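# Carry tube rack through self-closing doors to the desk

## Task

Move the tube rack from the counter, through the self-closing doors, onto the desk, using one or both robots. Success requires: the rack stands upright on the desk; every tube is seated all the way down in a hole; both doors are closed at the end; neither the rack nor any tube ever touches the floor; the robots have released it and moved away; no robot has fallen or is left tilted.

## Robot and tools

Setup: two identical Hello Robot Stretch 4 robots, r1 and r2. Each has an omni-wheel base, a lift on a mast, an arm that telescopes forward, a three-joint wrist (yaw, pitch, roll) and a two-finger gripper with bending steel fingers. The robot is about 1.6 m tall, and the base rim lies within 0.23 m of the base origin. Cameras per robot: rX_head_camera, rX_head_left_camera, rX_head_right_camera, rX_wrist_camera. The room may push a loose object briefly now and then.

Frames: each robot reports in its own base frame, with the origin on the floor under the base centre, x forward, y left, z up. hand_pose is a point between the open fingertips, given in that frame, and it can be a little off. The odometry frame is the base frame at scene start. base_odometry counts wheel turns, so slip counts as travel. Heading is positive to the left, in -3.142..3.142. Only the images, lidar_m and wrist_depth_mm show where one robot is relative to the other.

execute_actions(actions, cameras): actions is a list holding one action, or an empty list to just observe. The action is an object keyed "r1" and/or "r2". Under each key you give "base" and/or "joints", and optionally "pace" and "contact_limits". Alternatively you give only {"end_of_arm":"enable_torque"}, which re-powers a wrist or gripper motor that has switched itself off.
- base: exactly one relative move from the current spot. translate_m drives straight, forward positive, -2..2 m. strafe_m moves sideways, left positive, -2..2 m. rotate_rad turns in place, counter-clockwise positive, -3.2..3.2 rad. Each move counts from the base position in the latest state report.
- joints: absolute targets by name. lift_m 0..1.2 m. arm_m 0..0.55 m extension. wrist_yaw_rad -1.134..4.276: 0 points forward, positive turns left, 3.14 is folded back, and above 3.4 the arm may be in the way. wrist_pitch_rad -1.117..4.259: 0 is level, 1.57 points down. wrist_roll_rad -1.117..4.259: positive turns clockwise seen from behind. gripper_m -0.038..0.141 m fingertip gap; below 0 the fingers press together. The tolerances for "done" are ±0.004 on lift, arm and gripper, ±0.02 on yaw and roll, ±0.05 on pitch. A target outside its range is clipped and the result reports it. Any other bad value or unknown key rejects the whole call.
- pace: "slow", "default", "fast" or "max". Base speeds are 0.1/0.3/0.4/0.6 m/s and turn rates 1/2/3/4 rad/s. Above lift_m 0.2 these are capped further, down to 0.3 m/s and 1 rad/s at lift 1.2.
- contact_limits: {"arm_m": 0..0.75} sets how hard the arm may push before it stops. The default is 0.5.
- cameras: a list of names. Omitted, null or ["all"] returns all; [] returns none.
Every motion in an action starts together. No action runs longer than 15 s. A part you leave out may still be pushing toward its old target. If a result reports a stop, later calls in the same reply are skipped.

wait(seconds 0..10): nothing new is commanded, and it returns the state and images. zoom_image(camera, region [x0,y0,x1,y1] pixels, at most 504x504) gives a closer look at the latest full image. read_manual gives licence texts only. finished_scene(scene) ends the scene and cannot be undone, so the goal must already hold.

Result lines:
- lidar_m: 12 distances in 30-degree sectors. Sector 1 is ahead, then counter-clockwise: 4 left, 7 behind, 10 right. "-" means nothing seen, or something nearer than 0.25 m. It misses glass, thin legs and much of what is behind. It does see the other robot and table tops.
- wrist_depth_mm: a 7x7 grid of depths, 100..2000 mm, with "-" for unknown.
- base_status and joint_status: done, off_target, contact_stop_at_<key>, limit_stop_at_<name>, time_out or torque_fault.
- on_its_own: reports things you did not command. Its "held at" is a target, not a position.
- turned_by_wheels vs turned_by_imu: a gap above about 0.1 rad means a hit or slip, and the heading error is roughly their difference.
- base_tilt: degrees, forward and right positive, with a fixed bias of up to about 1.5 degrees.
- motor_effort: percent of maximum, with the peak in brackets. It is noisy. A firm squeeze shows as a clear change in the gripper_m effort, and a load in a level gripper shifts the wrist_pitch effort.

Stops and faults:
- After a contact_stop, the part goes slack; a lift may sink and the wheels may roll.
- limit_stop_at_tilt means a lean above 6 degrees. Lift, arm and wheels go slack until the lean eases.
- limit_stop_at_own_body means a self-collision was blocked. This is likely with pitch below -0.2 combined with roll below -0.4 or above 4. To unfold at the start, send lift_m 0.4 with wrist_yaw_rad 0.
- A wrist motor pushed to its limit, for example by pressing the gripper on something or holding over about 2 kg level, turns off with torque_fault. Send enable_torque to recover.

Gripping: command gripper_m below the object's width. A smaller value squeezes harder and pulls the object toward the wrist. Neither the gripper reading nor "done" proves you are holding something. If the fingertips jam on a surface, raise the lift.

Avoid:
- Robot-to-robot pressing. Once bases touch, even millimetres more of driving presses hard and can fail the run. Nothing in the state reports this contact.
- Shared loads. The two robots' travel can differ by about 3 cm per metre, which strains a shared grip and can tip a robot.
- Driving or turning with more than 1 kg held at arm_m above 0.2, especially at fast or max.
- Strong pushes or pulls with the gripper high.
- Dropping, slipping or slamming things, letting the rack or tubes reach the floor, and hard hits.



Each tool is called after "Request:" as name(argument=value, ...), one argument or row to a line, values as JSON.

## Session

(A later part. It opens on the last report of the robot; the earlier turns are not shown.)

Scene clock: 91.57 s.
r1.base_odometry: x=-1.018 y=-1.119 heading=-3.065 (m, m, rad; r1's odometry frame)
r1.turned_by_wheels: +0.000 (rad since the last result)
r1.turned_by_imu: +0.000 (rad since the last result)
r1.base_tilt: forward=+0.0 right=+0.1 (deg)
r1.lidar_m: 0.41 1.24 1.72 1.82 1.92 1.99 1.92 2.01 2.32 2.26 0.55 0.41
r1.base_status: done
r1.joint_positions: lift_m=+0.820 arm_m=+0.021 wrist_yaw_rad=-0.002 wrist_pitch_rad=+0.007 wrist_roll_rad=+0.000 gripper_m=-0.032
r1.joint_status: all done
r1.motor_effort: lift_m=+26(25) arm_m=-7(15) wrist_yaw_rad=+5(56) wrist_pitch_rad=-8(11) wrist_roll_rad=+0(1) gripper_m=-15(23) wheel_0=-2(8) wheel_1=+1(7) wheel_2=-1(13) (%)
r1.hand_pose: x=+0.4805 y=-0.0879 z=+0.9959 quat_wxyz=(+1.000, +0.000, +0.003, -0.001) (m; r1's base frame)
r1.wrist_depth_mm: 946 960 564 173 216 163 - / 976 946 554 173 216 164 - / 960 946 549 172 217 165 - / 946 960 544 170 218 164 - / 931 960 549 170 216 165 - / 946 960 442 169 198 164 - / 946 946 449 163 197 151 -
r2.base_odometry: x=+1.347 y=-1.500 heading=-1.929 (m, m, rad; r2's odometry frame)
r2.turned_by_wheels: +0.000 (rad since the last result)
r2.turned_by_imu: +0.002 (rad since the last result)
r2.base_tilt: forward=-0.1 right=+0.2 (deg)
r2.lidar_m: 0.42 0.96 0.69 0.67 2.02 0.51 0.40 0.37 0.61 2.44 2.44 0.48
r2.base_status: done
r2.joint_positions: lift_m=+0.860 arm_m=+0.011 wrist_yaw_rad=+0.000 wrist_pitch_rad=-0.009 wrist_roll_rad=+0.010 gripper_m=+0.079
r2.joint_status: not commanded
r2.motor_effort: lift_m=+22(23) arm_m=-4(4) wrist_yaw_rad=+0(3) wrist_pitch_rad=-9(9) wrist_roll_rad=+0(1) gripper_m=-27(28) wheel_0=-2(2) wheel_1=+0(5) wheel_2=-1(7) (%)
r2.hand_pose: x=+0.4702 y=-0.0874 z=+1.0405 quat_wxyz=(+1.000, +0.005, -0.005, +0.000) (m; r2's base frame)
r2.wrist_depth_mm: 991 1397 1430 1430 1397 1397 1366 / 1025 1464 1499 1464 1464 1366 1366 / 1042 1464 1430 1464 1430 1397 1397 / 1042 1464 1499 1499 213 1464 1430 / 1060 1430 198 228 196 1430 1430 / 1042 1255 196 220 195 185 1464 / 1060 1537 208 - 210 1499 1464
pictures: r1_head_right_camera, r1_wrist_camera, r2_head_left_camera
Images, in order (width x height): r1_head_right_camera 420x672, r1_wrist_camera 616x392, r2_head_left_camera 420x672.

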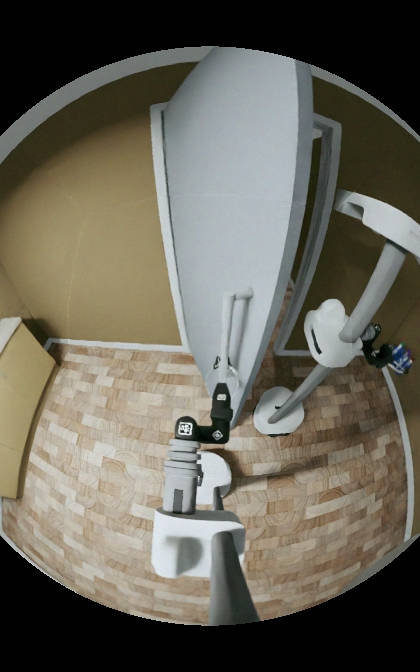

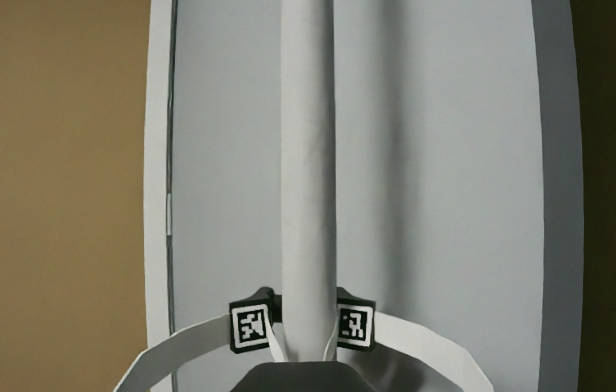

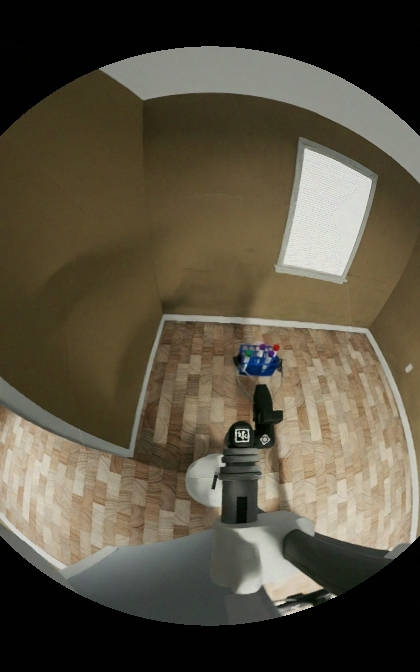

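Request:
execute_actions(
  actions=[
    {"r2":{"base":{"strafe_m":0.1}}},
  ],
  cameras=[],
)

Request:
execute_actions(
  actions=[
    {"r1":{"joints":{"gripper_m":0.07}},"r2":{"base":{"translate_m":-0.19},"pace":"slow"}},
  ],
  cameras=["r1_head_right_camera","r1_wrist_camera"],
)

Scene clock: 93.60 s.
r1.base_odometry: x=-1.018 y=-1.119 heading=-3.065 (m, m, rad; r1's odometry frame)
r1.turned_by_wheels: +0.000 (rad since the last result)
r1.turned_by_imu: -0.001 (rad since the last result)
r1.base_tilt: forward=-0.1 right=+0.1 (deg)
r1.lidar_m: 0.41 1.22 1.74 1.82 1.89 1.97 1.91 2.00 2.35 2.27 0.65 0.40
r1.base_status: not commanded
r1.joint_positions: lift_m=+0.820 arm_m=+0.021 wrist_yaw_rad=-0.002 wrist_pitch_rad=+0.007 wrist_roll_rad=+0.000 gripper_m=-0.032
r1.joint_status: not commanded
r1.motor_effort: lift_m=+25(25) arm_m=-7(7) wrist_yaw_rad=+6(5) wrist_pitch_rad=-8(8) wrist_roll_rad=+0(1) gripper_m=-13(16) wheel_0=-2(1) wheel_1=+1(1) wheel_2=-1(1) (%)
r1.hand_pose: x=+0.4805 y=-0.0879 z=+0.9959 quat_wxyz=(+1.000, +0.000, +0.003, -0.001) (m; r1's base frame)
r1.wrist_depth_mm: 960 960 554 174 215 163 - / 960 976 549 173 216 163 - / 960 946 549 172 217 165 - / 946 960 549 171 218 165 - / 946 946 539 170 216 164 - / 931 946 452 169 198 163 - / 946 946 449 163 197 150 -
r2.base_odometry: x=+1.440 y=-1.535 heading=-1.929 (m, m, rad; r2's odometry frame)
r2.turned_by_wheels: +0.000 (rad since the last result)
r2.turned_by_imu: +0.000 (rad since the last result)
r2.base_tilt: forward=-0.2 right=+0.2 (deg)
r2.lidar_m: 0.40 0.85 0.58 0.57 2.02 0.59 0.44 0.42 0.64 2.55 2.44 0.48
r2.base_status: done
r2.joint_positions: lift_m=+0.860 arm_m=+0.011 wrist_yaw_rad=+0.000 wrist_pitch_rad=-0.009 wrist_roll_rad=+0.010 gripper_m=+0.079
r2.joint_status: not commanded
r2.motor_effort: lift_m=+22(22) arm_m=-4(4) wrist_yaw_rad=-1(3) wrist_pitch_rad=-7(8) wrist_roll_rad=+0(0) gripper_m=-27(27) wheel_0=+1(5) wheel_1=+0(8) wheel_2=+0(2) (%)
r2.hand_pose: x=+0.4702 y=-0.0874 z=+1.0405 quat_wxyz=(+1.000, +0.005, -0.005, +0.000) (m; r2's base frame)
r2.wrist_depth_mm: 866 1229 1430 1397 1397 1366 1366 / 878 1255 1430 1464 1430 1430 1397 / 904 1308 1464 1430 1464 1430 1430 / 917 1336 1464 1464 213 1430 1397 / 904 1255 200 225 194 1430 1397 / 931 1078 196 220 194 185 1430 / 904 1336 208 - 209 1499 1499
pictures: none
No camera images: the call's "cameras" was empty. Leave "cameras" out to get every camera's image.

Scene clock: 96.80 s.
r1.base_odometry: x=-1.018 y=-1.119 heading=-3.065 (m, m, rad; r1's odometry frame)
r1.turned_by_wheels: +0.000 (rad since the last result)
r1.turned_by_imu: -0.001 (rad since the last result)
r1.base_tilt: forward=+0.0 right=+0.3 (deg)
r1.lidar_m: 0.44 1.24 1.70 1.79 1.90 2.00 1.89 1.97 2.34 2.27 0.63 0.43
r1.base_status: not commanded
r1.joint_positions: lift_m=+0.820 arm_m=+0.021 wrist_yaw_rad=-0.006 wrist_pitch_rad=+0.007 wrist_roll_rad=+0.000 gripper_m=+0.070
r1.joint_status: all done
r1.on_its_own: wrist_yaw_rad is at rest, and its effort (+18) is outside its rest range (-13 to +13)
r1.motor_effort: lift_m=+25(25) arm_m=-6(7) wrist_yaw_rad=+18(19) wrist_pitch_rad=-8(8) wrist_roll_rad=+1(1) gripper_m=-2(18) wheel_0=-2(2) wheel_1=+0(1) wheel_2=-2(2) (%)
r1.hand_pose: x=+0.4799 y=-0.0892 z=+0.9959 quat_wxyz=(+1.000, +0.000, +0.003, -0.003) (m; r1's base frame)
r1.wrist_depth_mm: 976 960 603 364 232 202 - / 946 946 597 366 233 202 174 / 931 960 585 362 233 203 175 / 960 946 597 364 234 203 175 / 931 946 591 362 233 203 175 / 946 931 209 364 181 201 174 / 946 931 554 325 183 186 -
r2.base_odometry: x=+1.507 y=-1.357 heading=-1.929 (m, m, rad; r2's odometry frame)
r2.turned_by_wheels: +0.000 (rad since the last result)
r2.turned_by_imu: +0.000 (rad since the last result)
r2.base_tilt: forward=-0.1 right=+0.2 (deg)
r2.lidar_m: 0.43 0.82 0.63 2.89 0.90 0.32 0.25 0.40 0.25 2.55 2.64 1.99
r2.base_status: done
r2.joint_positions: lift_m=+0.860 arm_m=+0.011 wrist_yaw_rad=+0.000 wrist_pitch_rad=-0.009 wrist_roll_rad=+0.010 gripper_m=+0.079
r2.joint_status: not commanded
r2.motor_effort: lift_m=+22(22) arm_m=-5(5) wrist_yaw_rad=+1(1) wrist_pitch_rad=-8(8) wrist_roll_rad=+1(1) gripper_m=-26(25) wheel_0=-3(6) wheel_1=-2(4) wheel_2=+1(7) (%)
r2.hand_pose: x=+0.4702 y=-0.0874 z=+1.0405 quat_wxyz=(+1.000, +0.005, -0.005, +0.000) (m; r2's base frame)
r2.wrist_depth_mm: 866 1229 1661 1618 1576 1576 1537 / 891 1229 1661 1576 1618 1576 1576 / 904 1281 1661 1661 1618 1618 1618 / 904 1336 1708 1618 213 1618 1576 / 917 1255 200 226 195 1661 1618 / 917 1098 197 220 194 184 1618 / 904 1366 208 - 210 1618 1661
pictures: r1_head_right_camera, r1_wrist_camera
Images, in order (width x height): r1_head_right_camera 420x672, r1_wrist_camera 616x392.

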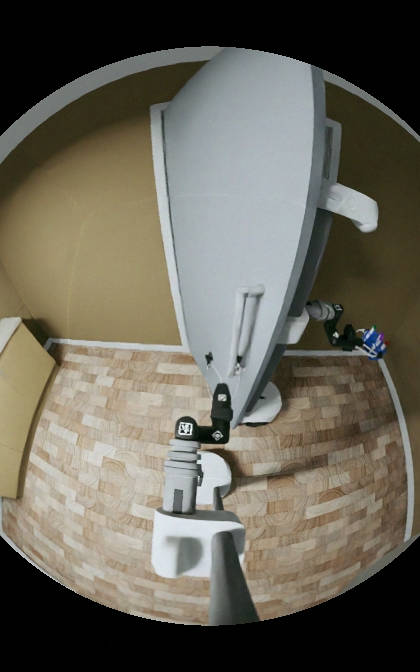

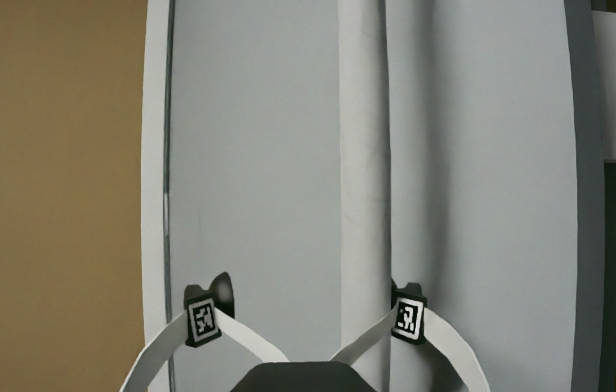

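Request:
execute_actions(
  actions=[
    {"r2":{"base":{"translate_m":-0.06},"pace":"slow"}},
  ],
  cameras=["r1_wrist_camera"],
)

Scene clock: 98.83 s.
r1.base_odometry: x=-1.018 y=-1.119 heading=-3.065 (m, m, rad; r1's odometry frame)
r1.turned_by_wheels: +0.000 (rad since the last result)
r1.turned_by_imu: +0.000 (rad since the last result)
r1.base_tilt: forward=+0.0 right=+0.3 (deg)
r1.lidar_m: 0.40 1.21 1.70 1.82 1.91 1.98 1.88 2.00 2.37 2.26 0.64 0.40
r1.base_status: not commanded
r1.joint_positions: lift_m=+0.820 arm_m=+0.021 wrist_yaw_rad=+0.001 wrist_pitch_rad=+0.006 wrist_roll_rad=+0.000 gripper_m=+0.070
r1.joint_status: not commanded
r1.motor_effort: lift_m=+25(25) arm_m=-6(6) wrist_yaw_rad=-2(18) wrist_pitch_rad=-8(9) wrist_roll_rad=+0(1) gripper_m=+3(1) wheel_0=+0(2) wheel_1=+0(0) wheel_2=-1(2) (%)
r1.hand_pose: x=+0.4804 y=-0.0871 z=+0.9959 quat_wxyz=(+1.000, +0.000, +0.003, +0.000) (m; r1's base frame)
r1.wrist_depth_mm: 1008 960 574 172 216 162 - / 960 976 574 171 217 163 - / 946 976 559 170 218 164 - / 960 946 559 169 218 164 - / 960 946 564 167 217 165 - / 946 946 208 167 193 163 - / 946 946 517 151 201 156 -
r2.base_odometry: x=+1.528 y=-1.301 heading=-1.929 (m, m, rad; r2's odometry frame)
r2.turned_by_wheels: +0.000 (rad since the last result)
r2.turned_by_imu: +0.000 (rad since the last result)
r2.base_tilt: forward=-0.1 right=+0.2 (deg)
r2.lidar_m: 0.44 0.85 0.67 2.89 0.69 0.27 0.25 2.62 0.25 0.58 2.66 2.00
r2.base_status: done
r2.joint_positions: lift_m=+0.860 arm_m=+0.011 wrist_yaw_rad=+0.000 wrist_pitch_rad=-0.009 wrist_roll_rad=+0.010 gripper_m=+0.079
r2.joint_status: not commanded
r2.motor_effort: lift_m=+22(22) arm_m=-4(4) wrist_yaw_rad=+2(2) wrist_pitch_rad=-9(9) wrist_roll_rad=+0(0) gripper_m=-25(24) wheel_0=-3(3) wheel_1=-3(5) wheel_2=+6(9) (%)
r2.hand_pose: x=+0.4701 y=-0.0874 z=+1.0405 quat_wxyz=(+1.000, +0.005, -0.005, +0.000) (m; r2's base frame)
r2.wrist_depth_mm: 891 1229 1708 1661 1661 1661 1618 / 891 1229 1708 1661 1618 1618 1618 / 891 1308 1661 1661 1661 1708 1661 / 904 1281 1708 1708 214 1661 1661 / 904 1229 199 225 195 1708 1756 / 931 1098 196 220 195 184 1661 / 904 1336 208 - 209 1808 1708
pictures: r1_wrist_camera
Images, in order (width x height): r1_wrist_camera 616x392.

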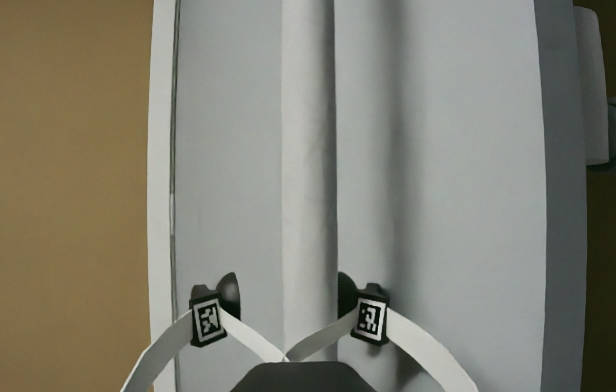

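Request:
execute_actions(
  actions=[
    {"r1":{"base":{"translate_m":-0.12},"pace":"slow"}},
  ],
  cameras=["r1_wrist_camera","r1_head_right_camera"],
)

Scene clock: 101.53 s.
r1.base_odometry: x=-0.898 y=-1.109 heading=-3.065 (m, m, rad; r1's odometry frame)
r1.turned_by_wheels: +0.000 (rad since the last result)
r1.turned_by_imu: -0.001 (rad since the last result)
r1.base_tilt: forward=+0.1 right=+0.3 (deg)
r1.lidar_m: 0.53 1.37 1.88 1.83 1.90 1.85 1.78 1.85 2.34 2.25 0.87 0.52
r1.base_status: done
r1.joint_positions: lift_m=+0.820 arm_m=+0.021 wrist_yaw_rad=+0.000 wrist_pitch_rad=+0.006 wrist_roll_rad=+0.000 gripper_m=+0.070
r1.joint_status: not commanded
r1.motor_effort: lift_m=+26(25) arm_m=-5(5) wrist_yaw_rad=-1(12) wrist_pitch_rad=-8(7) wrist_roll_rad=+0(1) gripper_m=-3(3) wheel_0=-3(5) wheel_1=-1(7) wheel_2=+2(6) (%)
r1.hand_pose: x=+0.4803 y=-0.0874 z=+0.9959 quat_wxyz=(+1.000, +0.000, +0.003, +0.000) (m; r1's base frame)
r1.wrist_depth_mm: 1078 1118 778 375 293 1098 1118 / 1098 1098 768 375 293 351 1098 / 1078 1078 759 379 296 349 469 / 1060 1078 768 377 296 377 1098 / 1078 1078 750 375 294 382 1118 / 1060 1078 209 377 199 382 1078 / 1060 1060 691 144 279 382 1098
r2.base_odometry: x=+1.528 y=-1.301 heading=-1.929 (m, m, rad; r2's odometry frame)
r2.turned_by_wheels: +0.000 (rad since the last result)
r2.turned_by_imu: +0.000 (rad since the last result)
r2.base_tilt: forward=-0.2 right=+0.2 (deg)
r2.lidar_m: 0.42 0.81 0.65 2.88 0.69 0.27 0.25 2.61 0.25 0.65 2.66 2.02
r2.base_status: not commanded
r2.joint_positions: lift_m=+0.860 arm_m=+0.011 wrist_yaw_rad=+0.000 wrist_pitch_rad=-0.009 wrist_roll_rad=+0.010 gripper_m=+0.079
r2.joint_status: not commanded
r2.motor_effort: lift_m=+22(22) arm_m=-4(4) wrist_yaw_rad=+1(1) wrist_pitch_rad=-8(8) wrist_roll_rad=-1(1) gripper_m=-26(26) wheel_0=-3(3) wheel_1=-3(3) wheel_2=+5(6) (%)
r2.hand_pose: x=+0.4701 y=-0.0874 z=+1.0405 quat_wxyz=(+1.000, +0.005, -0.005, +0.000) (m; r2's base frame)
r2.wrist_depth_mm: 866 1229 1708 1661 1618 1618 1661 / 891 1255 1708 1661 1661 1618 1618 / 904 1308 1708 1661 1661 1661 1618 / 891 1308 1661 1708 213 1661 1661 / 917 1229 199 228 195 1661 1708 / 917 1078 196 220 195 184 1708 / 917 1366 208 - 209 1708 1708
pictures: r1_head_right_camera, r1_wrist_camera
Images, in order (width x height): r1_head_right_camera 420x672, r1_wrist_camera 616x392.

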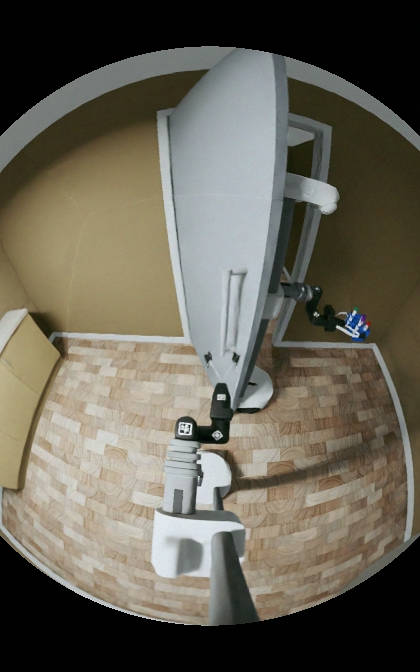

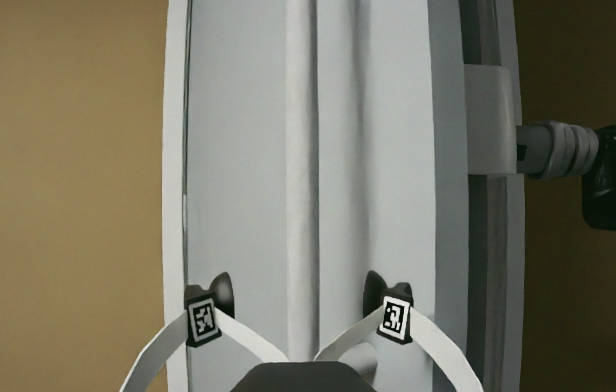

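Request:
execute_actions(
  actions=[
    {"r1":{"base":{"translate_m":-0.4},"joints":{"lift_m":0.22,"arm_m":0.0,"gripper_m":0.05},"pace":"fast"},"r2":{"base":{"translate_m":-0.31},"pace":"slow"}},
  ],
  cameras=[],
)

Request:
execute_actions(
  actions=[
    {"r1":{"base":{"rotate_rad":0.63},"pace":"fast"},"r2":{"base":{"strafe_m":-0.17},"pace":"slow"}},
  ],
  cameras=["r1_head_right_camera","r2_head_left_camera"],
)

Scene clock: 107.13 s.
r1.base_odometry: x=-0.499 y=-1.079 heading=-3.065 (m, m, rad; r1's odometry frame)
r1.turned_by_wheels: +0.000 (rad since the last result)
r1.turned_by_imu: -0.001 (rad since the last result)
r1.base_tilt: forward=+0.1 right=+0.2 (deg)
r1.lidar_m: 0.81 0.81 1.91 1.82 1.93 1.40 1.38 1.45 2.03 2.25 2.35 1.05
r1.base_status: done
r1.joint_positions: lift_m=+0.220 arm_m=+0.001 wrist_yaw_rad=+0.000 wrist_pitch_rad=+0.006 wrist_roll_rad=+0.000 gripper_m=+0.050
r1.joint_status: all done
r1.motor_effort: lift_m=+16(22) arm_m=-7(9) wrist_yaw_rad=+1(1) wrist_pitch_rad=-6(7) wrist_roll_rad=+1(1) gripper_m=-3(3) wheel_0=+0(7) wheel_1=-1(7) wheel_2=-3(10) (%)
r1.hand_pose: x=+0.4606 y=-0.0874 z=+0.3968 quat_wxyz=(+1.000, +0.000, +0.003, +0.000) (m; r1's base frame)
r1.wrist_depth_mm: 1499 707 878 - - 1537 1537 / 1464 654 891 - - 1537 1537 / 1499 668 1008 - - 1537 1537 / 1499 661 991 - - 1537 1537 / 1464 654 878 - - 1499 1464 / 1464 654 207 866 210 1537 1537 / 1078 585 723 144 960 1025 1060
r2.base_odometry: x=+1.637 y=-1.011 heading=-1.930 (m, m, rad; r2's odometry frame)
r2.turned_by_wheels: +0.000 (rad since the last result)
r2.turned_by_imu: +0.000 (rad since the last result)
r2.base_tilt: forward=-0.1 right=+0.2 (deg)
r2.lidar_m: 0.43 0.86 0.90 2.92 0.30 0.25 - 0.25 0.29 0.67 2.67 0.47
r2.base_status: done
r2.joint_positions: lift_m=+0.860 arm_m=+0.011 wrist_yaw_rad=+0.000 wrist_pitch_rad=-0.009 wrist_roll_rad=+0.010 gripper_m=+0.079
r2.joint_status: not commanded
r2.motor_effort: lift_m=+22(22) arm_m=-4(4) wrist_yaw_rad=-1(2) wrist_pitch_rad=-8(8) wrist_roll_rad=+1(1) gripper_m=-27(23) wheel_0=-3(6) wheel_1=-4(5) wheel_2=+2(6) (%)
r2.hand_pose: x=+0.4701 y=-0.0874 z=+1.0405 quat_wxyz=(+1.000, +0.005, -0.005, +0.000) (m; r2's base frame)
r2.wrist_depth_mm: 866 1205 - 1983 1921 1921 1921 / 866 1255 - - 1983 1863 1921 / 904 1308 - - - 1921 1863 / 891 1308 1808 - 213 - - / 917 1229 198 227 195 - - / 917 1098 196 220 194 184 - / 931 1336 208 - 210 - -
pictures: none
No camera images: the call's "cameras" was empty. Leave "cameras" out to get every camera's image.

Scene clock: 109.97 s.
r1.base_odometry: x=-0.499 y=-1.079 heading=-2.435 (m, m, rad; r1's odometry frame)
r1.turned_by_wheels: +0.630 (rad since the last result)
r1.turned_by_imu: +0.638 (rad since the last result)
r1.base_tilt: forward=+0.0 right=+0.2 (deg)
r1.lidar_m: 1.85 1.87 1.81 1.80 1.40 1.37 1.48 2.27 2.25 2.20 0.80 0.75
r1.base_status: done
r1.joint_positions: lift_m=+0.220 arm_m=+0.001 wrist_yaw_rad=+0.000 wrist_pitch_rad=+0.006 wrist_roll_rad=+0.000 gripper_m=+0.050
r1.joint_status: not commanded
r1.motor_effort: lift_m=+16(16) arm_m=-7(7) wrist_yaw_rad=-1(1) wrist_pitch_rad=-7(7) wrist_roll_rad=+0(0) gripper_m=-3(0) wheel_0=-1(7) wheel_1=+1(6) wheel_2=+2(9) (%)
r1.hand_pose: x=+0.4606 y=-0.0874 z=+0.3968 quat_wxyz=(+1.000, +0.000, +0.003, +0.000) (m; r1's base frame)
r1.wrist_depth_mm: - - - 1808 1576 715 521 / - - - 1863 1576 683 521 / 1537 1863 - 1808 1576 654 517 / 1618 1921 - 1921 1537 647 521 / 1576 1863 - 1863 1576 759 517 / 1576 1661 207 1708 210 654 512 / 1060 1025 1042 144 1008 559 512
r2.base_odometry: x=+1.478 y=-0.951 heading=-1.930 (m, m, rad; r2's odometry frame)
r2.turned_by_wheels: +0.000 (rad since the last result)
r2.turned_by_imu: +0.000 (rad since the last result)
r2.base_tilt: forward=-0.1 right=+0.2 (deg)
r2.lidar_m: 0.45 1.06 0.99 3.08 0.32 0.25 1.96 0.25 0.57 0.64 2.47 2.33
r2.base_status: done
r2.joint_positions: lift_m=+0.860 arm_m=+0.011 wrist_yaw_rad=+0.000 wrist_pitch_rad=-0.009 wrist_roll_rad=+0.010 gripper_m=+0.079
r2.joint_status: not commanded
r2.motor_effort: lift_m=+22(22) arm_m=-4(4) wrist_yaw_rad=+0(3) wrist_pitch_rad=-8(8) wrist_roll_rad=+0(0) gripper_m=-28(29) wheel_0=+1(3) wheel_1=-1(6) wheel_2=+1(7) (%)
r2.hand_pose: x=+0.4701 y=-0.0874 z=+1.0405 quat_wxyz=(+1.000, +0.005, -0.005, +0.000) (m; r2's base frame)
r2.wrist_depth_mm: 1098 1537 - 1983 1863 1983 1921 / 1118 1537 - - - 1921 1921 / 1138 1618 - - - 1921 1921 / 1138 1618 - - 213 - 1921 / 1138 1537 198 227 193 - - / 1138 1397 196 220 193 185 - / 1138 1661 208 - 208 - -
pictures: r1_head_right_camera, r2_head_left_camera
Images, in order (width x height): r1_head_right_camera 420x672, r2_head_left_camera 420x672.

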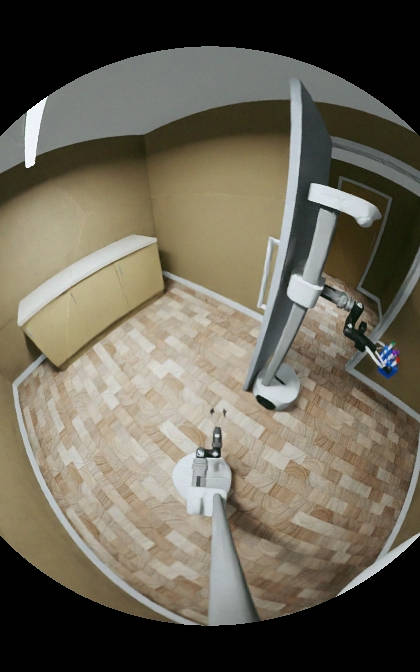

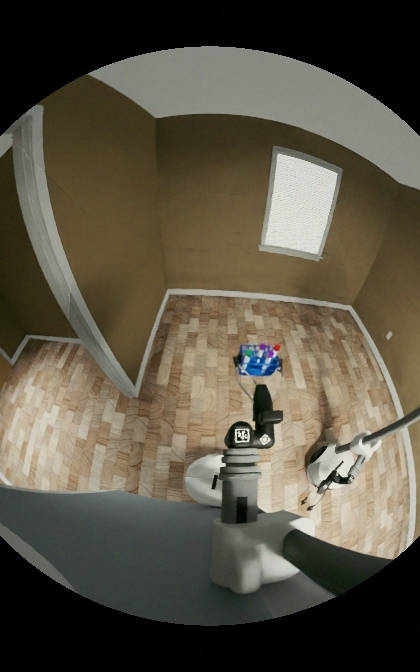

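Request:
execute_actions(
  actions=[
    {"r1":{"base":{"strafe_m":-1.23},"pace":"fast"},"r2":{"base":{"rotate_rad":-1.33},"pace":"slow"}},
  ],
  cameras=["r1_head_camera","r1_head_left_camera","r2_head_right_camera"],
)

Scene clock: 114.60 s.
r1.base_odometry: x=-1.298 y=-0.143 heading=-2.435 (m, m, rad; r1's odometry frame)
r1.turned_by_wheels: +0.000 (rad since the last result)
r1.turned_by_imu: -0.005 (rad since the last result)
r1.base_tilt: forward=+0.2 right=+0.3 (deg)
r1.lidar_m: 1.50 0.75 0.81 2.73 2.13 2.12 1.66 1.30 1.26 1.26 0.99 0.97
r1.base_status: done
r1.joint_positions: lift_m=+0.220 arm_m=+0.001 wrist_yaw_rad=+0.000 wrist_pitch_rad=+0.006 wrist_roll_rad=+0.000 gripper_m=+0.050
r1.joint_status: not commanded
r1.motor_effort: lift_m=+16(16) arm_m=-7(7) wrist_yaw_rad=+0(1) wrist_pitch_rad=-7(7) wrist_roll_rad=+1(0) gripper_m=-1(1) wheel_0=-2(12) wheel_1=+0(16) wheel_2=+1(3) (%)
r1.hand_pose: x=+0.4606 y=-0.0874 z=+0.3968 quat_wxyz=(+1.000, +0.000, +0.003, +0.000) (m; r1's base frame)
r1.wrist_depth_mm: 991 1182 - - - 707 634 / 991 1160 - - - 699 627 / 976 1182 - - - 691 634 / 976 1182 - - - 707 640 / 960 1160 - - - 691 621 / 960 1118 208 1661 211 699 627 / 960 1025 1060 144 976 676 627
r2.base_odometry: x=+1.478 y=-0.951 heading=+3.024 (m, m, rad; r2's odometry frame)
r2.turned_by_wheels: -1.330 (rad since the last result)
r2.turned_by_imu: -1.341 (rad since the last result)
r2.base_tilt: forward=-0.2 right=+0.2 (deg)
r2.lidar_m: 0.44 2.69 0.80 0.75 1.01 2.41 0.46 0.25 0.26 2.12 0.25 0.49
r2.base_status: done
r2.joint_positions: lift_m=+0.860 arm_m=+0.011 wrist_yaw_rad=+0.000 wrist_pitch_rad=-0.009 wrist_roll_rad=+0.010 gripper_m=+0.079
r2.joint_status: not commanded
r2.motor_effort: lift_m=+22(22) arm_m=-4(4) wrist_yaw_rad=+1(0) wrist_pitch_rad=-8(8) wrist_roll_rad=-1(0) gripper_m=-29(27) wheel_0=+1(6) wheel_1=+1(5) wheel_2=+1(9) (%)
r2.hand_pose: x=+0.4700 y=-0.0874 z=+1.0405 quat_wxyz=(+1.000, +0.005, -0.005, +0.000) (m; r2's base frame)
r2.wrist_depth_mm: - - - - - 1921 1808 / - - - - - 1863 1808 / - - - - - 1863 1863 / - - - - 213 1921 1808 / - - 200 226 193 1921 1863 / - - 196 220 193 184 1863 / - - 204 - 209 1983 1863
pictures: r1_head_camera, r1_head_left_camera, r2_head_right_camera
Images, in order (width x height): r1_head_camera 420x560, r1_head_left_camera 420x672, r2_head_right_camera 420x672.

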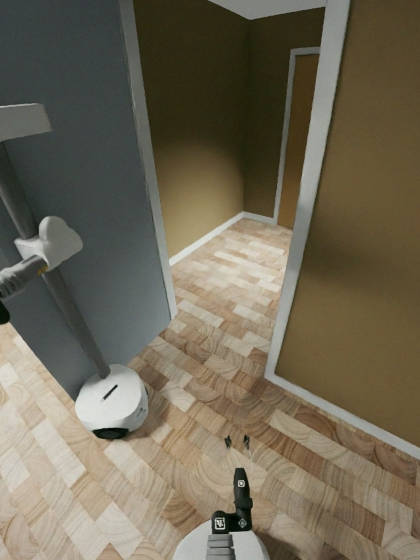

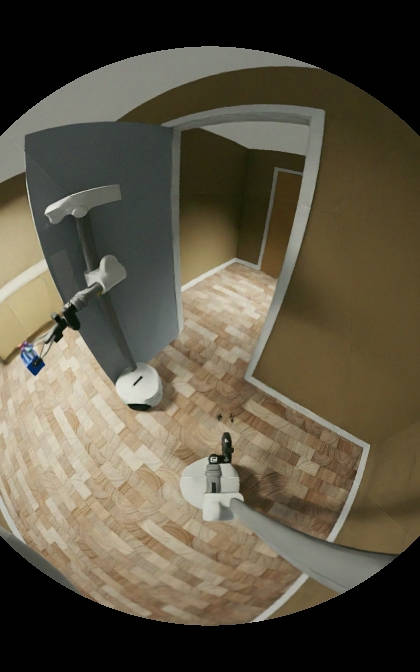

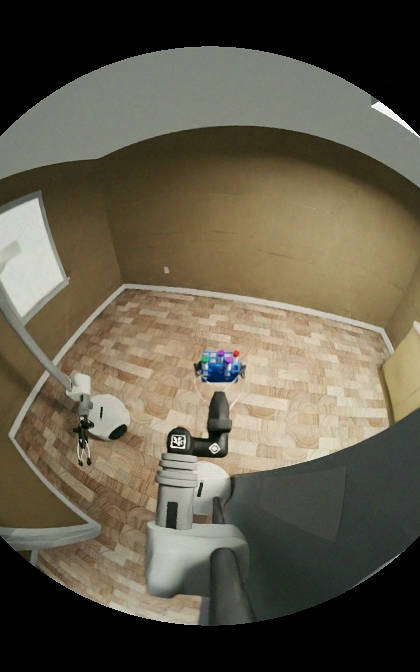

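Request:
execute_actions(
  actions=[
    {"r1":{"base":{"translate_m":1.2}}},
  ],
  cameras=[],
)

Request:
execute_actions(
  actions=[
    {"r1":{"base":{"rotate_rad":-0.61},"pace":"fast"}},
  ],
  cameras=["r1_head_camera","r1_head_left_camera","r1_wrist_camera"],
)

Scene clock: 120.77 s.
r1.base_odometry: x=-2.211 y=-0.923 heading=-2.435 (m, m, rad; r1's odometry frame)
r1.turned_by_wheels: +0.000 (rad since the last result)
r1.turned_by_imu: -0.006 (rad since the last result)
r1.base_tilt: forward=+0.0 right=+0.3 (deg)
r1.lidar_m: 1.43 0.46 0.44 0.49 0.53 0.62 2.62 2.05 0.37 0.43 1.59 2.31
r1.base_status: done
r1.joint_positions: lift_m=+0.220 arm_m=+0.001 wrist_yaw_rad=+0.000 wrist_pitch_rad=+0.006 wrist_roll_rad=+0.000 gripper_m=+0.050
r1.joint_status: not commanded
r1.motor_effort: lift_m=+16(16) arm_m=-7(7) wrist_yaw_rad=+0(0) wrist_pitch_rad=-7(8) wrist_roll_rad=+0(0) gripper_m=-2(1) wheel_0=-1(4) wheel_1=-1(2) wheel_2=+2(10) (%)
r1.hand_pose: x=+0.4606 y=-0.0874 z=+0.3968 quat_wxyz=(+1.000, +0.000, +0.003, +0.000) (m; r1's base frame)
r1.wrist_depth_mm: 931 1098 1397 1863 - 1983 1808 / 917 1098 1366 1808 - 1921 1756 / 917 1118 1366 1863 - - 1808 / 917 1098 1397 1863 - - 1808 / 917 1078 1366 1808 - - 1756 / 891 1078 208 1576 211 1618 1499 / 904 991 1060 144 976 1025 1060
r2.base_odometry: x=+1.478 y=-0.951 heading=+3.024 (m, m, rad; r2's odometry frame)
r2.turned_by_wheels: +0.000 (rad since the last result)
r2.turned_by_imu: -0.001 (rad since the last result)
r2.base_tilt: forward=-0.1 right=+0.1 (deg)
r2.lidar_m: 0.43 2.68 2.26 1.59 0.63 0.54 0.46 0.25 0.25 2.12 0.25 0.48
r2.base_status: not commanded
r2.joint_positions: lift_m=+0.860 arm_m=+0.011 wrist_yaw_rad=+0.000 wrist_pitch_rad=-0.009 wrist_roll_rad=+0.010 gripper_m=+0.079
r2.joint_status: not commanded
r2.motor_effort: lift_m=+22(22) arm_m=-4(4) wrist_yaw_rad=+0(0) wrist_pitch_rad=-8(8) wrist_roll_rad=+0(0) gripper_m=-27(26) wheel_0=+1(1) wheel_1=+1(1) wheel_2=+1(1) (%)
r2.hand_pose: x=+0.4700 y=-0.0874 z=+1.0405 quat_wxyz=(+1.000, +0.005, -0.005, +0.000) (m; r2's base frame)
r2.wrist_depth_mm: - - - - - 1921 1756 / - - - - - 1863 1808 / - - - - - 1983 1808 / - - - - 212 1921 1808 / - - 201 226 193 1921 1756 / - - 195 220 193 184 1808 / - - 204 - 209 1983 1921
pictures: none
No camera images: the call's "cameras" was empty. Leave "cameras" out to get every camera's image.

Scene clock: 121.97 s.
r1.base_odometry: x=-2.211 y=-0.923 heading=-3.045 (m, m, rad; r1's odometry frame)
r1.turned_by_wheels: -0.610 (rad since the last result)
r1.turned_by_imu: -0.619 (rad since the last result)
r1.base_tilt: forward=+0.1 right=+0.3 (deg)
r1.lidar_m: 2.30 1.53 0.51 0.44 0.45 0.54 0.57 2.80 2.06 0.35 0.40 1.42
r1.base_status: done
r1.joint_positions: lift_m=+0.220 arm_m=+0.001 wrist_yaw_rad=+0.000 wrist_pitch_rad=+0.006 wrist_roll_rad=+0.000 gripper_m=+0.050
r1.joint_status: not commanded
r1.motor_effort: lift_m=+16(16) arm_m=-7(6) wrist_yaw_rad=+1(1) wrist_pitch_rad=-7(7) wrist_roll_rad=+0(1) gripper_m=-3(3) wheel_0=-2(7) wheel_1=-2(6) wheel_2=-1(7) (%)
r1.hand_pose: x=+0.4606 y=-0.0874 z=+0.3968 quat_wxyz=(+1.000, +0.000, +0.003, +0.000) (m; r1's base frame)
r1.wrist_depth_mm: 1756 - - - - 1863 1281 / 1756 - - - - 1808 1308 / 1708 - - - - 1863 1308 / 1708 - - - - - 1308 / 1756 - - - - 1921 1308 / 1618 1618 208 1661 211 1576 1281 / 1078 1008 1060 144 991 1025 1098
r2.base_odometry: x=+1.478 y=-0.951 heading=+3.024 (m, m, rad; r2's odometry frame)
r2.turned_by_wheels: +0.000 (rad since the last result)
r2.turned_by_imu: +0.000 (rad since the last result)
r2.base_tilt: forward=-0.2 right=+0.2 (deg)
r2.lidar_m: 0.44 2.67 2.27 1.57 0.63 0.55 0.45 0.25 0.27 2.12 0.25 0.46
r2.base_status: not commanded
r2.joint_positions: lift_m=+0.860 arm_m=+0.011 wrist_yaw_rad=+0.000 wrist_pitch_rad=-0.009 wrist_roll_rad=+0.010 gripper_m=+0.079
r2.joint_status: not commanded
r2.motor_effort: lift_m=+22(22) arm_m=-4(4) wrist_yaw_rad=+0(0) wrist_pitch_rad=-7(9) wrist_roll_rad=+0(0) gripper_m=-27(27) wheel_0=+1(1) wheel_1=+1(1) wheel_2=+1(1) (%)
r2.hand_pose: x=+0.4700 y=-0.0874 z=+1.0405 quat_wxyz=(+1.000, +0.005, -0.005, +0.000) (m; r2's base frame)
r2.wrist_depth_mm: - - - - - 1863 1756 / - - - - - 1863 1808 / - - - - - 1921 1808 / - - - - 213 1921 1808 / - - 201 226 193 1863 1808 / - - 196 220 193 185 1808 / - - 204 - 208 1921 1863
pictures: r1_head_camera, r1_head_left_camera, r1_wrist_camera
Images, in order (width x height): r1_head_camera 420x560, r1_head_left_camera 420x672, r1_wrist_camera 616x392.

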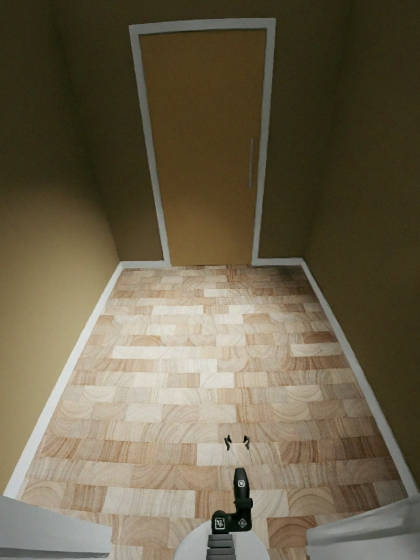

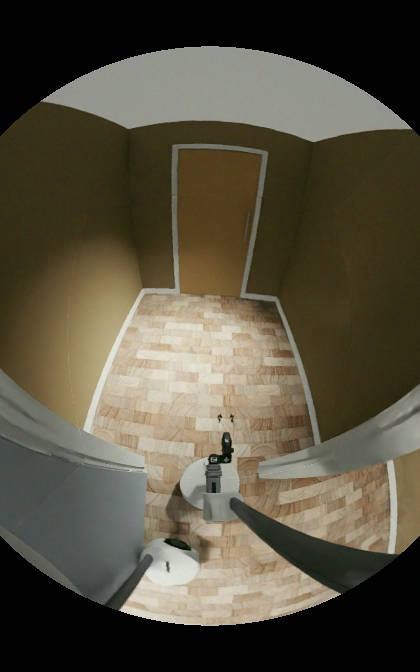

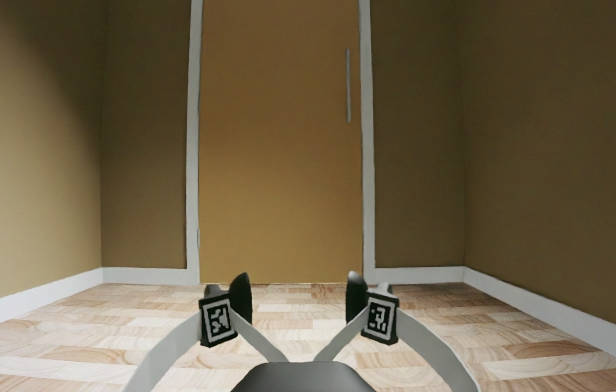

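Request:
execute_actions(
  actions=[
    {"r1":{"base":{"translate_m":1.29},"joints":{"lift_m":0.82,"gripper_m":0.1},"pace":"fast"},"r2":{"base":{"rotate_rad":2.0},"pace":"slow"}},
  ],
  cameras=[],
)

Request:
execute_actions(
  actions=[
    {"r1":{"base":{"strafe_m":-0.25},"joints":{"arm_m":0.4},"pace":"fast"}},
  ],
  cameras=["r1_wrist_camera","r2_head_camera","r2_head_left_camera"],
)

Scene clock: 129.00 s.
r1.base_odometry: x=-3.495 y=-1.047 heading=-3.045 (m, m, rad; r1's odometry frame)
r1.turned_by_wheels: +0.000 (rad since the last result)
r1.turned_by_imu: -0.006 (rad since the last result)
r1.base_tilt: forward=+0.1 right=+0.2 (deg)
r1.lidar_m: 1.06 1.10 1.09 1.03 1.10 1.22 1.80 1.19 1.02 0.96 1.03 1.06
r1.base_status: done
r1.joint_positions: lift_m=+0.820 arm_m=+0.001 wrist_yaw_rad=+0.000 wrist_pitch_rad=+0.006 wrist_roll_rad=+0.000 gripper_m=+0.100
r1.joint_status: all done
r1.motor_effort: lift_m=+24(27) arm_m=-7(7) wrist_yaw_rad=+0(1) wrist_pitch_rad=-7(7) wrist_roll_rad=+1(0) gripper_m=-1(0) wheel_0=+0(6) wheel_1=+0(6) wheel_2=+1(12) (%)
r1.hand_pose: x=+0.4606 y=-0.0874 z=+0.9960 quat_wxyz=(+1.000, +0.000, +0.003, +0.000) (m; r1's base frame)
r1.wrist_depth_mm: 854 866 866 854 878 866 866 / 854 866 866 878 866 866 866 / 842 854 854 878 878 866 866 / 842 866 854 854 854 842 866 / 854 842 854 854 854 854 842 / 854 854 219 842 211 866 854 / 831 854 854 145 842 854 854
r2.base_odometry: x=+1.478 y=-0.951 heading=-1.260 (m, m, rad; r2's odometry frame)
r2.turned_by_wheels: +2.000 (rad since the last result)
r2.turned_by_imu: +2.014 (rad since the last result)
r2.base_tilt: forward=-0.1 right=+0.2 (deg)
r2.lidar_m: 0.43 1.81 0.54 0.25 0.25 - 0.25 2.40 2.38 2.61 2.29 1.90
r2.base_status: done
r2.joint_positions: lift_m=+0.860 arm_m=+0.011 wrist_yaw_rad=+0.000 wrist_pitch_rad=-0.009 wrist_roll_rad=+0.010 gripper_m=+0.079
r2.joint_status: not commanded
r2.motor_effort: lift_m=+22(22) arm_m=-3(4) wrist_yaw_rad=+0(2) wrist_pitch_rad=-9(8) wrist_roll_rad=+0(0) gripper_m=-28(27) wheel_0=-2(8) wheel_1=-1(9) wheel_2=+0(4) (%)
r2.hand_pose: x=+0.4699 y=-0.0874 z=+1.0405 quat_wxyz=(+1.000, +0.005, -0.005, +0.000) (m; r2's base frame)
r2.wrist_depth_mm: - - 768 976 1336 1756 1618 / - - 798 1008 1366 1808 1661 / - - 778 1008 1397 1863 1661 / - - 750 960 213 1756 1661 / - - 201 225 194 1808 1661 / - 831 196 220 193 184 1661 / - 1863 204 - 210 1921 1661
pictures: none
No camera images: the call's "cameras" was empty. Leave "cameras" out to get every camera's image.

Scene clock: 130.93 s.
r1.base_odometry: x=-3.519 y=-0.798 heading=-3.045 (m, m, rad; r1's odometry frame)
r1.turned_by_wheels: +0.000 (rad since the last result)
r1.turned_by_imu: -0.001 (rad since the last result)
r1.base_tilt: forward=+0.2 right=+0.2 (deg)
r1.lidar_m: 1.00 1.10 1.37 1.31 1.36 1.33 1.13 1.05 0.77 0.73 0.77 1.08
r1.base_status: done
r1.joint_positions: lift_m=+0.820 arm_m=+0.399 wrist_yaw_rad=+0.000 wrist_pitch_rad=+0.006 wrist_roll_rad=+0.000 gripper_m=+0.100
r1.joint_status: all done
r1.motor_effort: lift_m=+25(25) arm_m=+7(7) wrist_yaw_rad=+0(1) wrist_pitch_rad=-6(7) wrist_roll_rad=+1(1) gripper_m=+0(1) wheel_0=-1(10) wheel_1=+0(13) wheel_2=+2(3) (%)
r1.hand_pose: x=+0.8582 y=-0.0874 z=+0.9961 quat_wxyz=(+1.000, +0.000, +0.003, +0.000) (m; r1's base frame)
r1.wrist_depth_mm: 455 455 455 452 442 455 459 / 452 449 452 449 442 452 462 / 445 452 452 455 445 452 459 / 449 445 449 452 439 452 449 / 449 449 449 445 439 452 449 / 442 452 219 449 212 452 452 / 445 449 445 145 433 449 449
r2.base_odometry: x=+1.478 y=-0.951 heading=-1.260 (m, m, rad; r2's odometry frame)
r2.turned_by_wheels: +0.000 (rad since the last result)
r2.turned_by_imu: +0.000 (rad since the last result)
r2.base_tilt: forward=-0.2 right=+0.2 (deg)
r2.lidar_m: 0.44 1.85 0.54 0.25 0.25 - 0.25 2.41 2.37 2.62 2.28 1.90
r2.base_status: not commanded
r2.joint_positions: lift_m=+0.860 arm_m=+0.011 wrist_yaw_rad=+0.000 wrist_pitch_rad=-0.009 wrist_roll_rad=+0.010 gripper_m=+0.079
r2.joint_status: not commanded
r2.motor_effort: lift_m=+22(22) arm_m=-3(3) wrist_yaw_rad=+1(2) wrist_pitch_rad=-8(8) wrist_roll_rad=+0(0) gripper_m=-26(24) wheel_0=-2(2) wheel_1=-1(1) wheel_2=+0(0) (%)
r2.hand_pose: x=+0.4699 y=-0.0874 z=+1.0405 quat_wxyz=(+1.000, +0.005, -0.005, +0.000) (m; r2's base frame)
r2.wrist_depth_mm: - - 768 976 1336 1756 1618 / - - 788 1008 1366 1808 1661 / - - 768 1008 1397 1863 1618 / - - 741 960 213 1863 1618 / - - 205 224 193 1863 1661 / - 831 195 220 193 183 1661 / 1863 1808 205 - 209 1863 1661
pictures: r1_wrist_camera, r2_head_camera, r2_head_left_camera
Images, in order (width x height): r1_wrist_camera 616x392, r2_head_camera 420x560, r2_head_left_camera 420x672.

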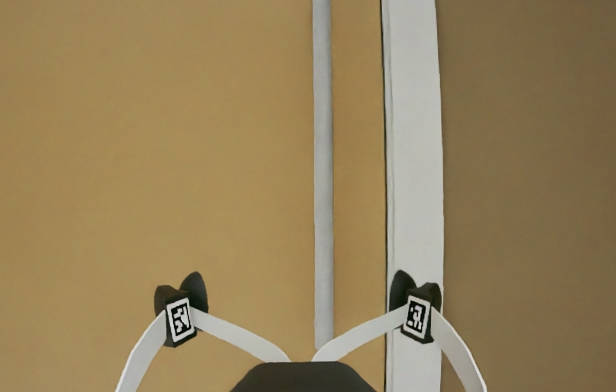

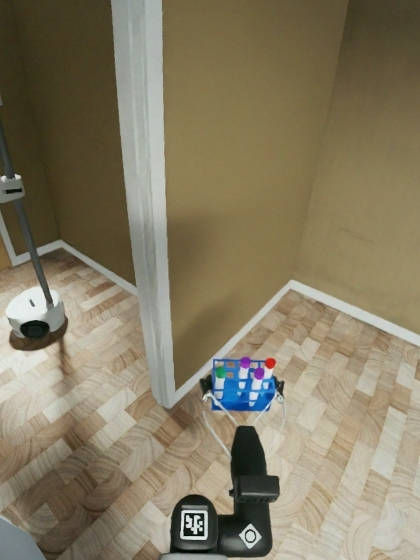

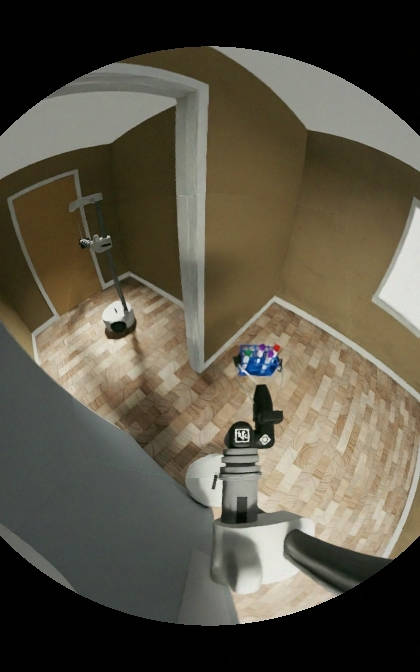

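Request:
execute_actions(
  actions=[
    {"r1":{"base":{"strafe_m":-0.021},"joints":{"arm_m":0.548}},"r2":{"base":{"rotate_rad":0.56},"pace":"slow"}},
  ],
  cameras=[],
)

Request:
execute_actions(
  actions=[
    {"r1":{"base":{"translate_m":0.028},"joints":{"gripper_m":-0.034}}},
  ],
  cameras=["r1_wrist_camera","r2_head_camera"],
)

Scene clock: 133.33 s.
r1.base_odometry: x=-3.521 y=-0.777 heading=-3.045 (m, m, rad; r1's odometry frame)
r1.turned_by_wheels: +0.000 (rad since the last result)
r1.turned_by_imu: +0.000 (rad since the last result)
r1.base_tilt: forward=+0.0 right=+0.4 (deg)
r1.lidar_m: 1.00 1.10 1.36 1.32 1.37 1.36 1.12 1.02 0.75 0.70 0.76 1.06
r1.base_status: done
r1.joint_positions: lift_m=+0.820 arm_m=+0.546 wrist_yaw_rad=+0.000 wrist_pitch_rad=+0.006 wrist_roll_rad=+0.000 gripper_m=+0.100
r1.joint_status: all done
r1.motor_effort: lift_m=+25(25) arm_m=+7(8) wrist_yaw_rad=+0(1) wrist_pitch_rad=-6(6) wrist_roll_rad=+0(0) gripper_m=-1(3) wheel_0=+0(8) wheel_1=+2(6) wheel_2=+0(1) (%)
r1.hand_pose: x=+1.0056 y=-0.0874 z=+0.9961 quat_wxyz=(+1.000, +0.000, +0.003, +0.000) (m; r1's base frame)
r1.wrist_depth_mm: 303 303 303 303 303 306 306 / 301 303 304 304 306 304 304 / 301 301 301 301 303 291 303 / 303 303 301 298 300 289 303 / 300 301 300 301 300 289 301 / 298 297 219 300 211 286 300 / 297 298 298 145 301 286 300
r2.base_odometry: x=+1.478 y=-0.951 heading=-0.700 (m, m, rad; r2's odometry frame)
r2.turned_by_wheels: +0.560 (rad since the last result)
r2.turned_by_imu: +0.564 (rad since the last result)
r2.base_tilt: forward=-0.1 right=+0.2 (deg)
r2.lidar_m: 0.42 0.48 0.25 0.25 - 0.25 2.40 2.37 2.66 2.28 1.75 0.98
r2.base_status: done
r2.joint_positions: lift_m=+0.860 arm_m=+0.011 wrist_yaw_rad=+0.000 wrist_pitch_rad=-0.009 wrist_roll_rad=+0.010 gripper_m=+0.079
r2.joint_status: not commanded
r2.motor_effort: lift_m=+22(22) arm_m=-3(3) wrist_yaw_rad=+0(0) wrist_pitch_rad=-8(9) wrist_roll_rad=+0(0) gripper_m=-28(25) wheel_0=-3(1) wheel_1=-1(6) wheel_2=-1(6) (%)
r2.hand_pose: x=+0.4699 y=-0.0874 z=+1.0405 quat_wxyz=(+1.000, +0.005, -0.005, +0.000) (m; r2's base frame)
r2.wrist_depth_mm: - - - - - 683 723 / - - - - - 691 723 / - - - - 1921 699 732 / - - - 1708 211 707 732 / - - 199 229 196 707 759 / - - 196 219 195 184 768 / - - 208 - 210 707 788
pictures: none
No camera images: the call's "cameras" was empty. Leave "cameras" out to get every camera's image.

Scene clock: 135.37 s.
r1.base_odometry: x=-3.549 y=-0.780 heading=-3.045 (m, m, rad; r1's odometry frame)
r1.turned_by_wheels: +0.000 (rad since the last result)
r1.turned_by_imu: -0.001 (rad since the last result)
r1.base_tilt: forward=+0.1 right=+0.1 (deg)
r1.lidar_m: 0.94 1.07 1.38 1.32 1.39 1.38 1.15 1.00 0.75 0.69 0.75 1.03
r1.base_status: done
r1.joint_positions: lift_m=+0.820 arm_m=+0.547 wrist_yaw_rad=-0.001 wrist_pitch_rad=+0.006 wrist_roll_rad=+0.000 gripper_m=-0.033
r1.joint_status: all done
r1.motor_effort: lift_m=+25(25) arm_m=+5(7) wrist_yaw_rad=+3(9) wrist_pitch_rad=-7(6) wrist_roll_rad=+1(0) gripper_m=-20(17) wheel_0=-2(5) wheel_1=-1(6) wheel_2=+0(9) (%)
r1.hand_pose: x=+1.0058 y=-0.0878 z=+0.9961 quat_wxyz=(+1.000, +0.000, +0.003, -0.001) (m; r1's base frame)
r1.wrist_depth_mm: 265 264 265 266 264 263 277 / 265 264 264 265 263 263 276 / 263 263 264 263 263 260 276 / 264 263 262 263 263 262 274 / 262 262 263 262 260 260 276 / 260 262 208 196 187 260 274 / 260 150 260 193 262 258 272
r2.base_odometry: x=+1.478 y=-0.951 heading=-0.700 (m, m, rad; r2's odometry frame)
r2.turned_by_wheels: +0.000 (rad since the last result)
r2.turned_by_imu: +0.000 (rad since the last result)
r2.base_tilt: forward=-0.1 right=+0.2 (deg)
r2.lidar_m: 0.45 0.51 0.25 0.25 - 0.25 2.39 2.37 2.67 2.27 1.77 0.99
r2.base_status: not commanded
r2.joint_positions: lift_m=+0.860 arm_m=+0.011 wrist_yaw_rad=+0.000 wrist_pitch_rad=-0.009 wrist_roll_rad=+0.010 gripper_m=+0.079
r2.joint_status: not commanded
r2.motor_effort: lift_m=+22(22) arm_m=-3(3) wrist_yaw_rad=+2(0) wrist_pitch_rad=-8(8) wrist_roll_rad=+0(1) gripper_m=-26(26) wheel_0=-3(3) wheel_1=+0(1) wheel_2=-1(1) (%)
r2.hand_pose: x=+0.4699 y=-0.0874 z=+1.0405 quat_wxyz=(+1.000, +0.005, -0.005, +0.000) (m; r2's base frame)
r2.wrist_depth_mm: - - - - - 676 723 / - - - - - 699 715 / - - - - 1863 699 741 / - - - 1808 211 707 741 / - - 200 229 195 715 741 / - - 196 219 195 184 768 / - - 208 - 209 707 778
pictures: r1_wrist_camera, r2_head_camera
Images, in order (width x height): r1_wrist_camera 616x392, r2_head_camera 420x560.

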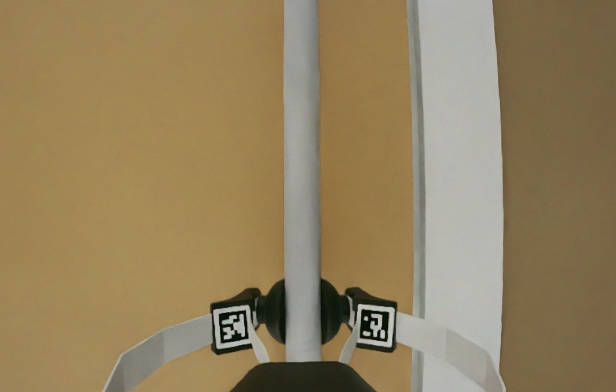

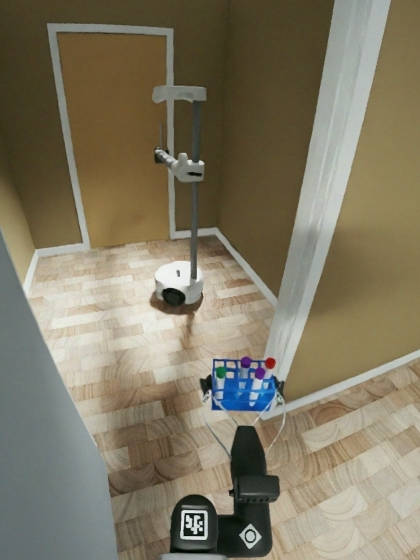

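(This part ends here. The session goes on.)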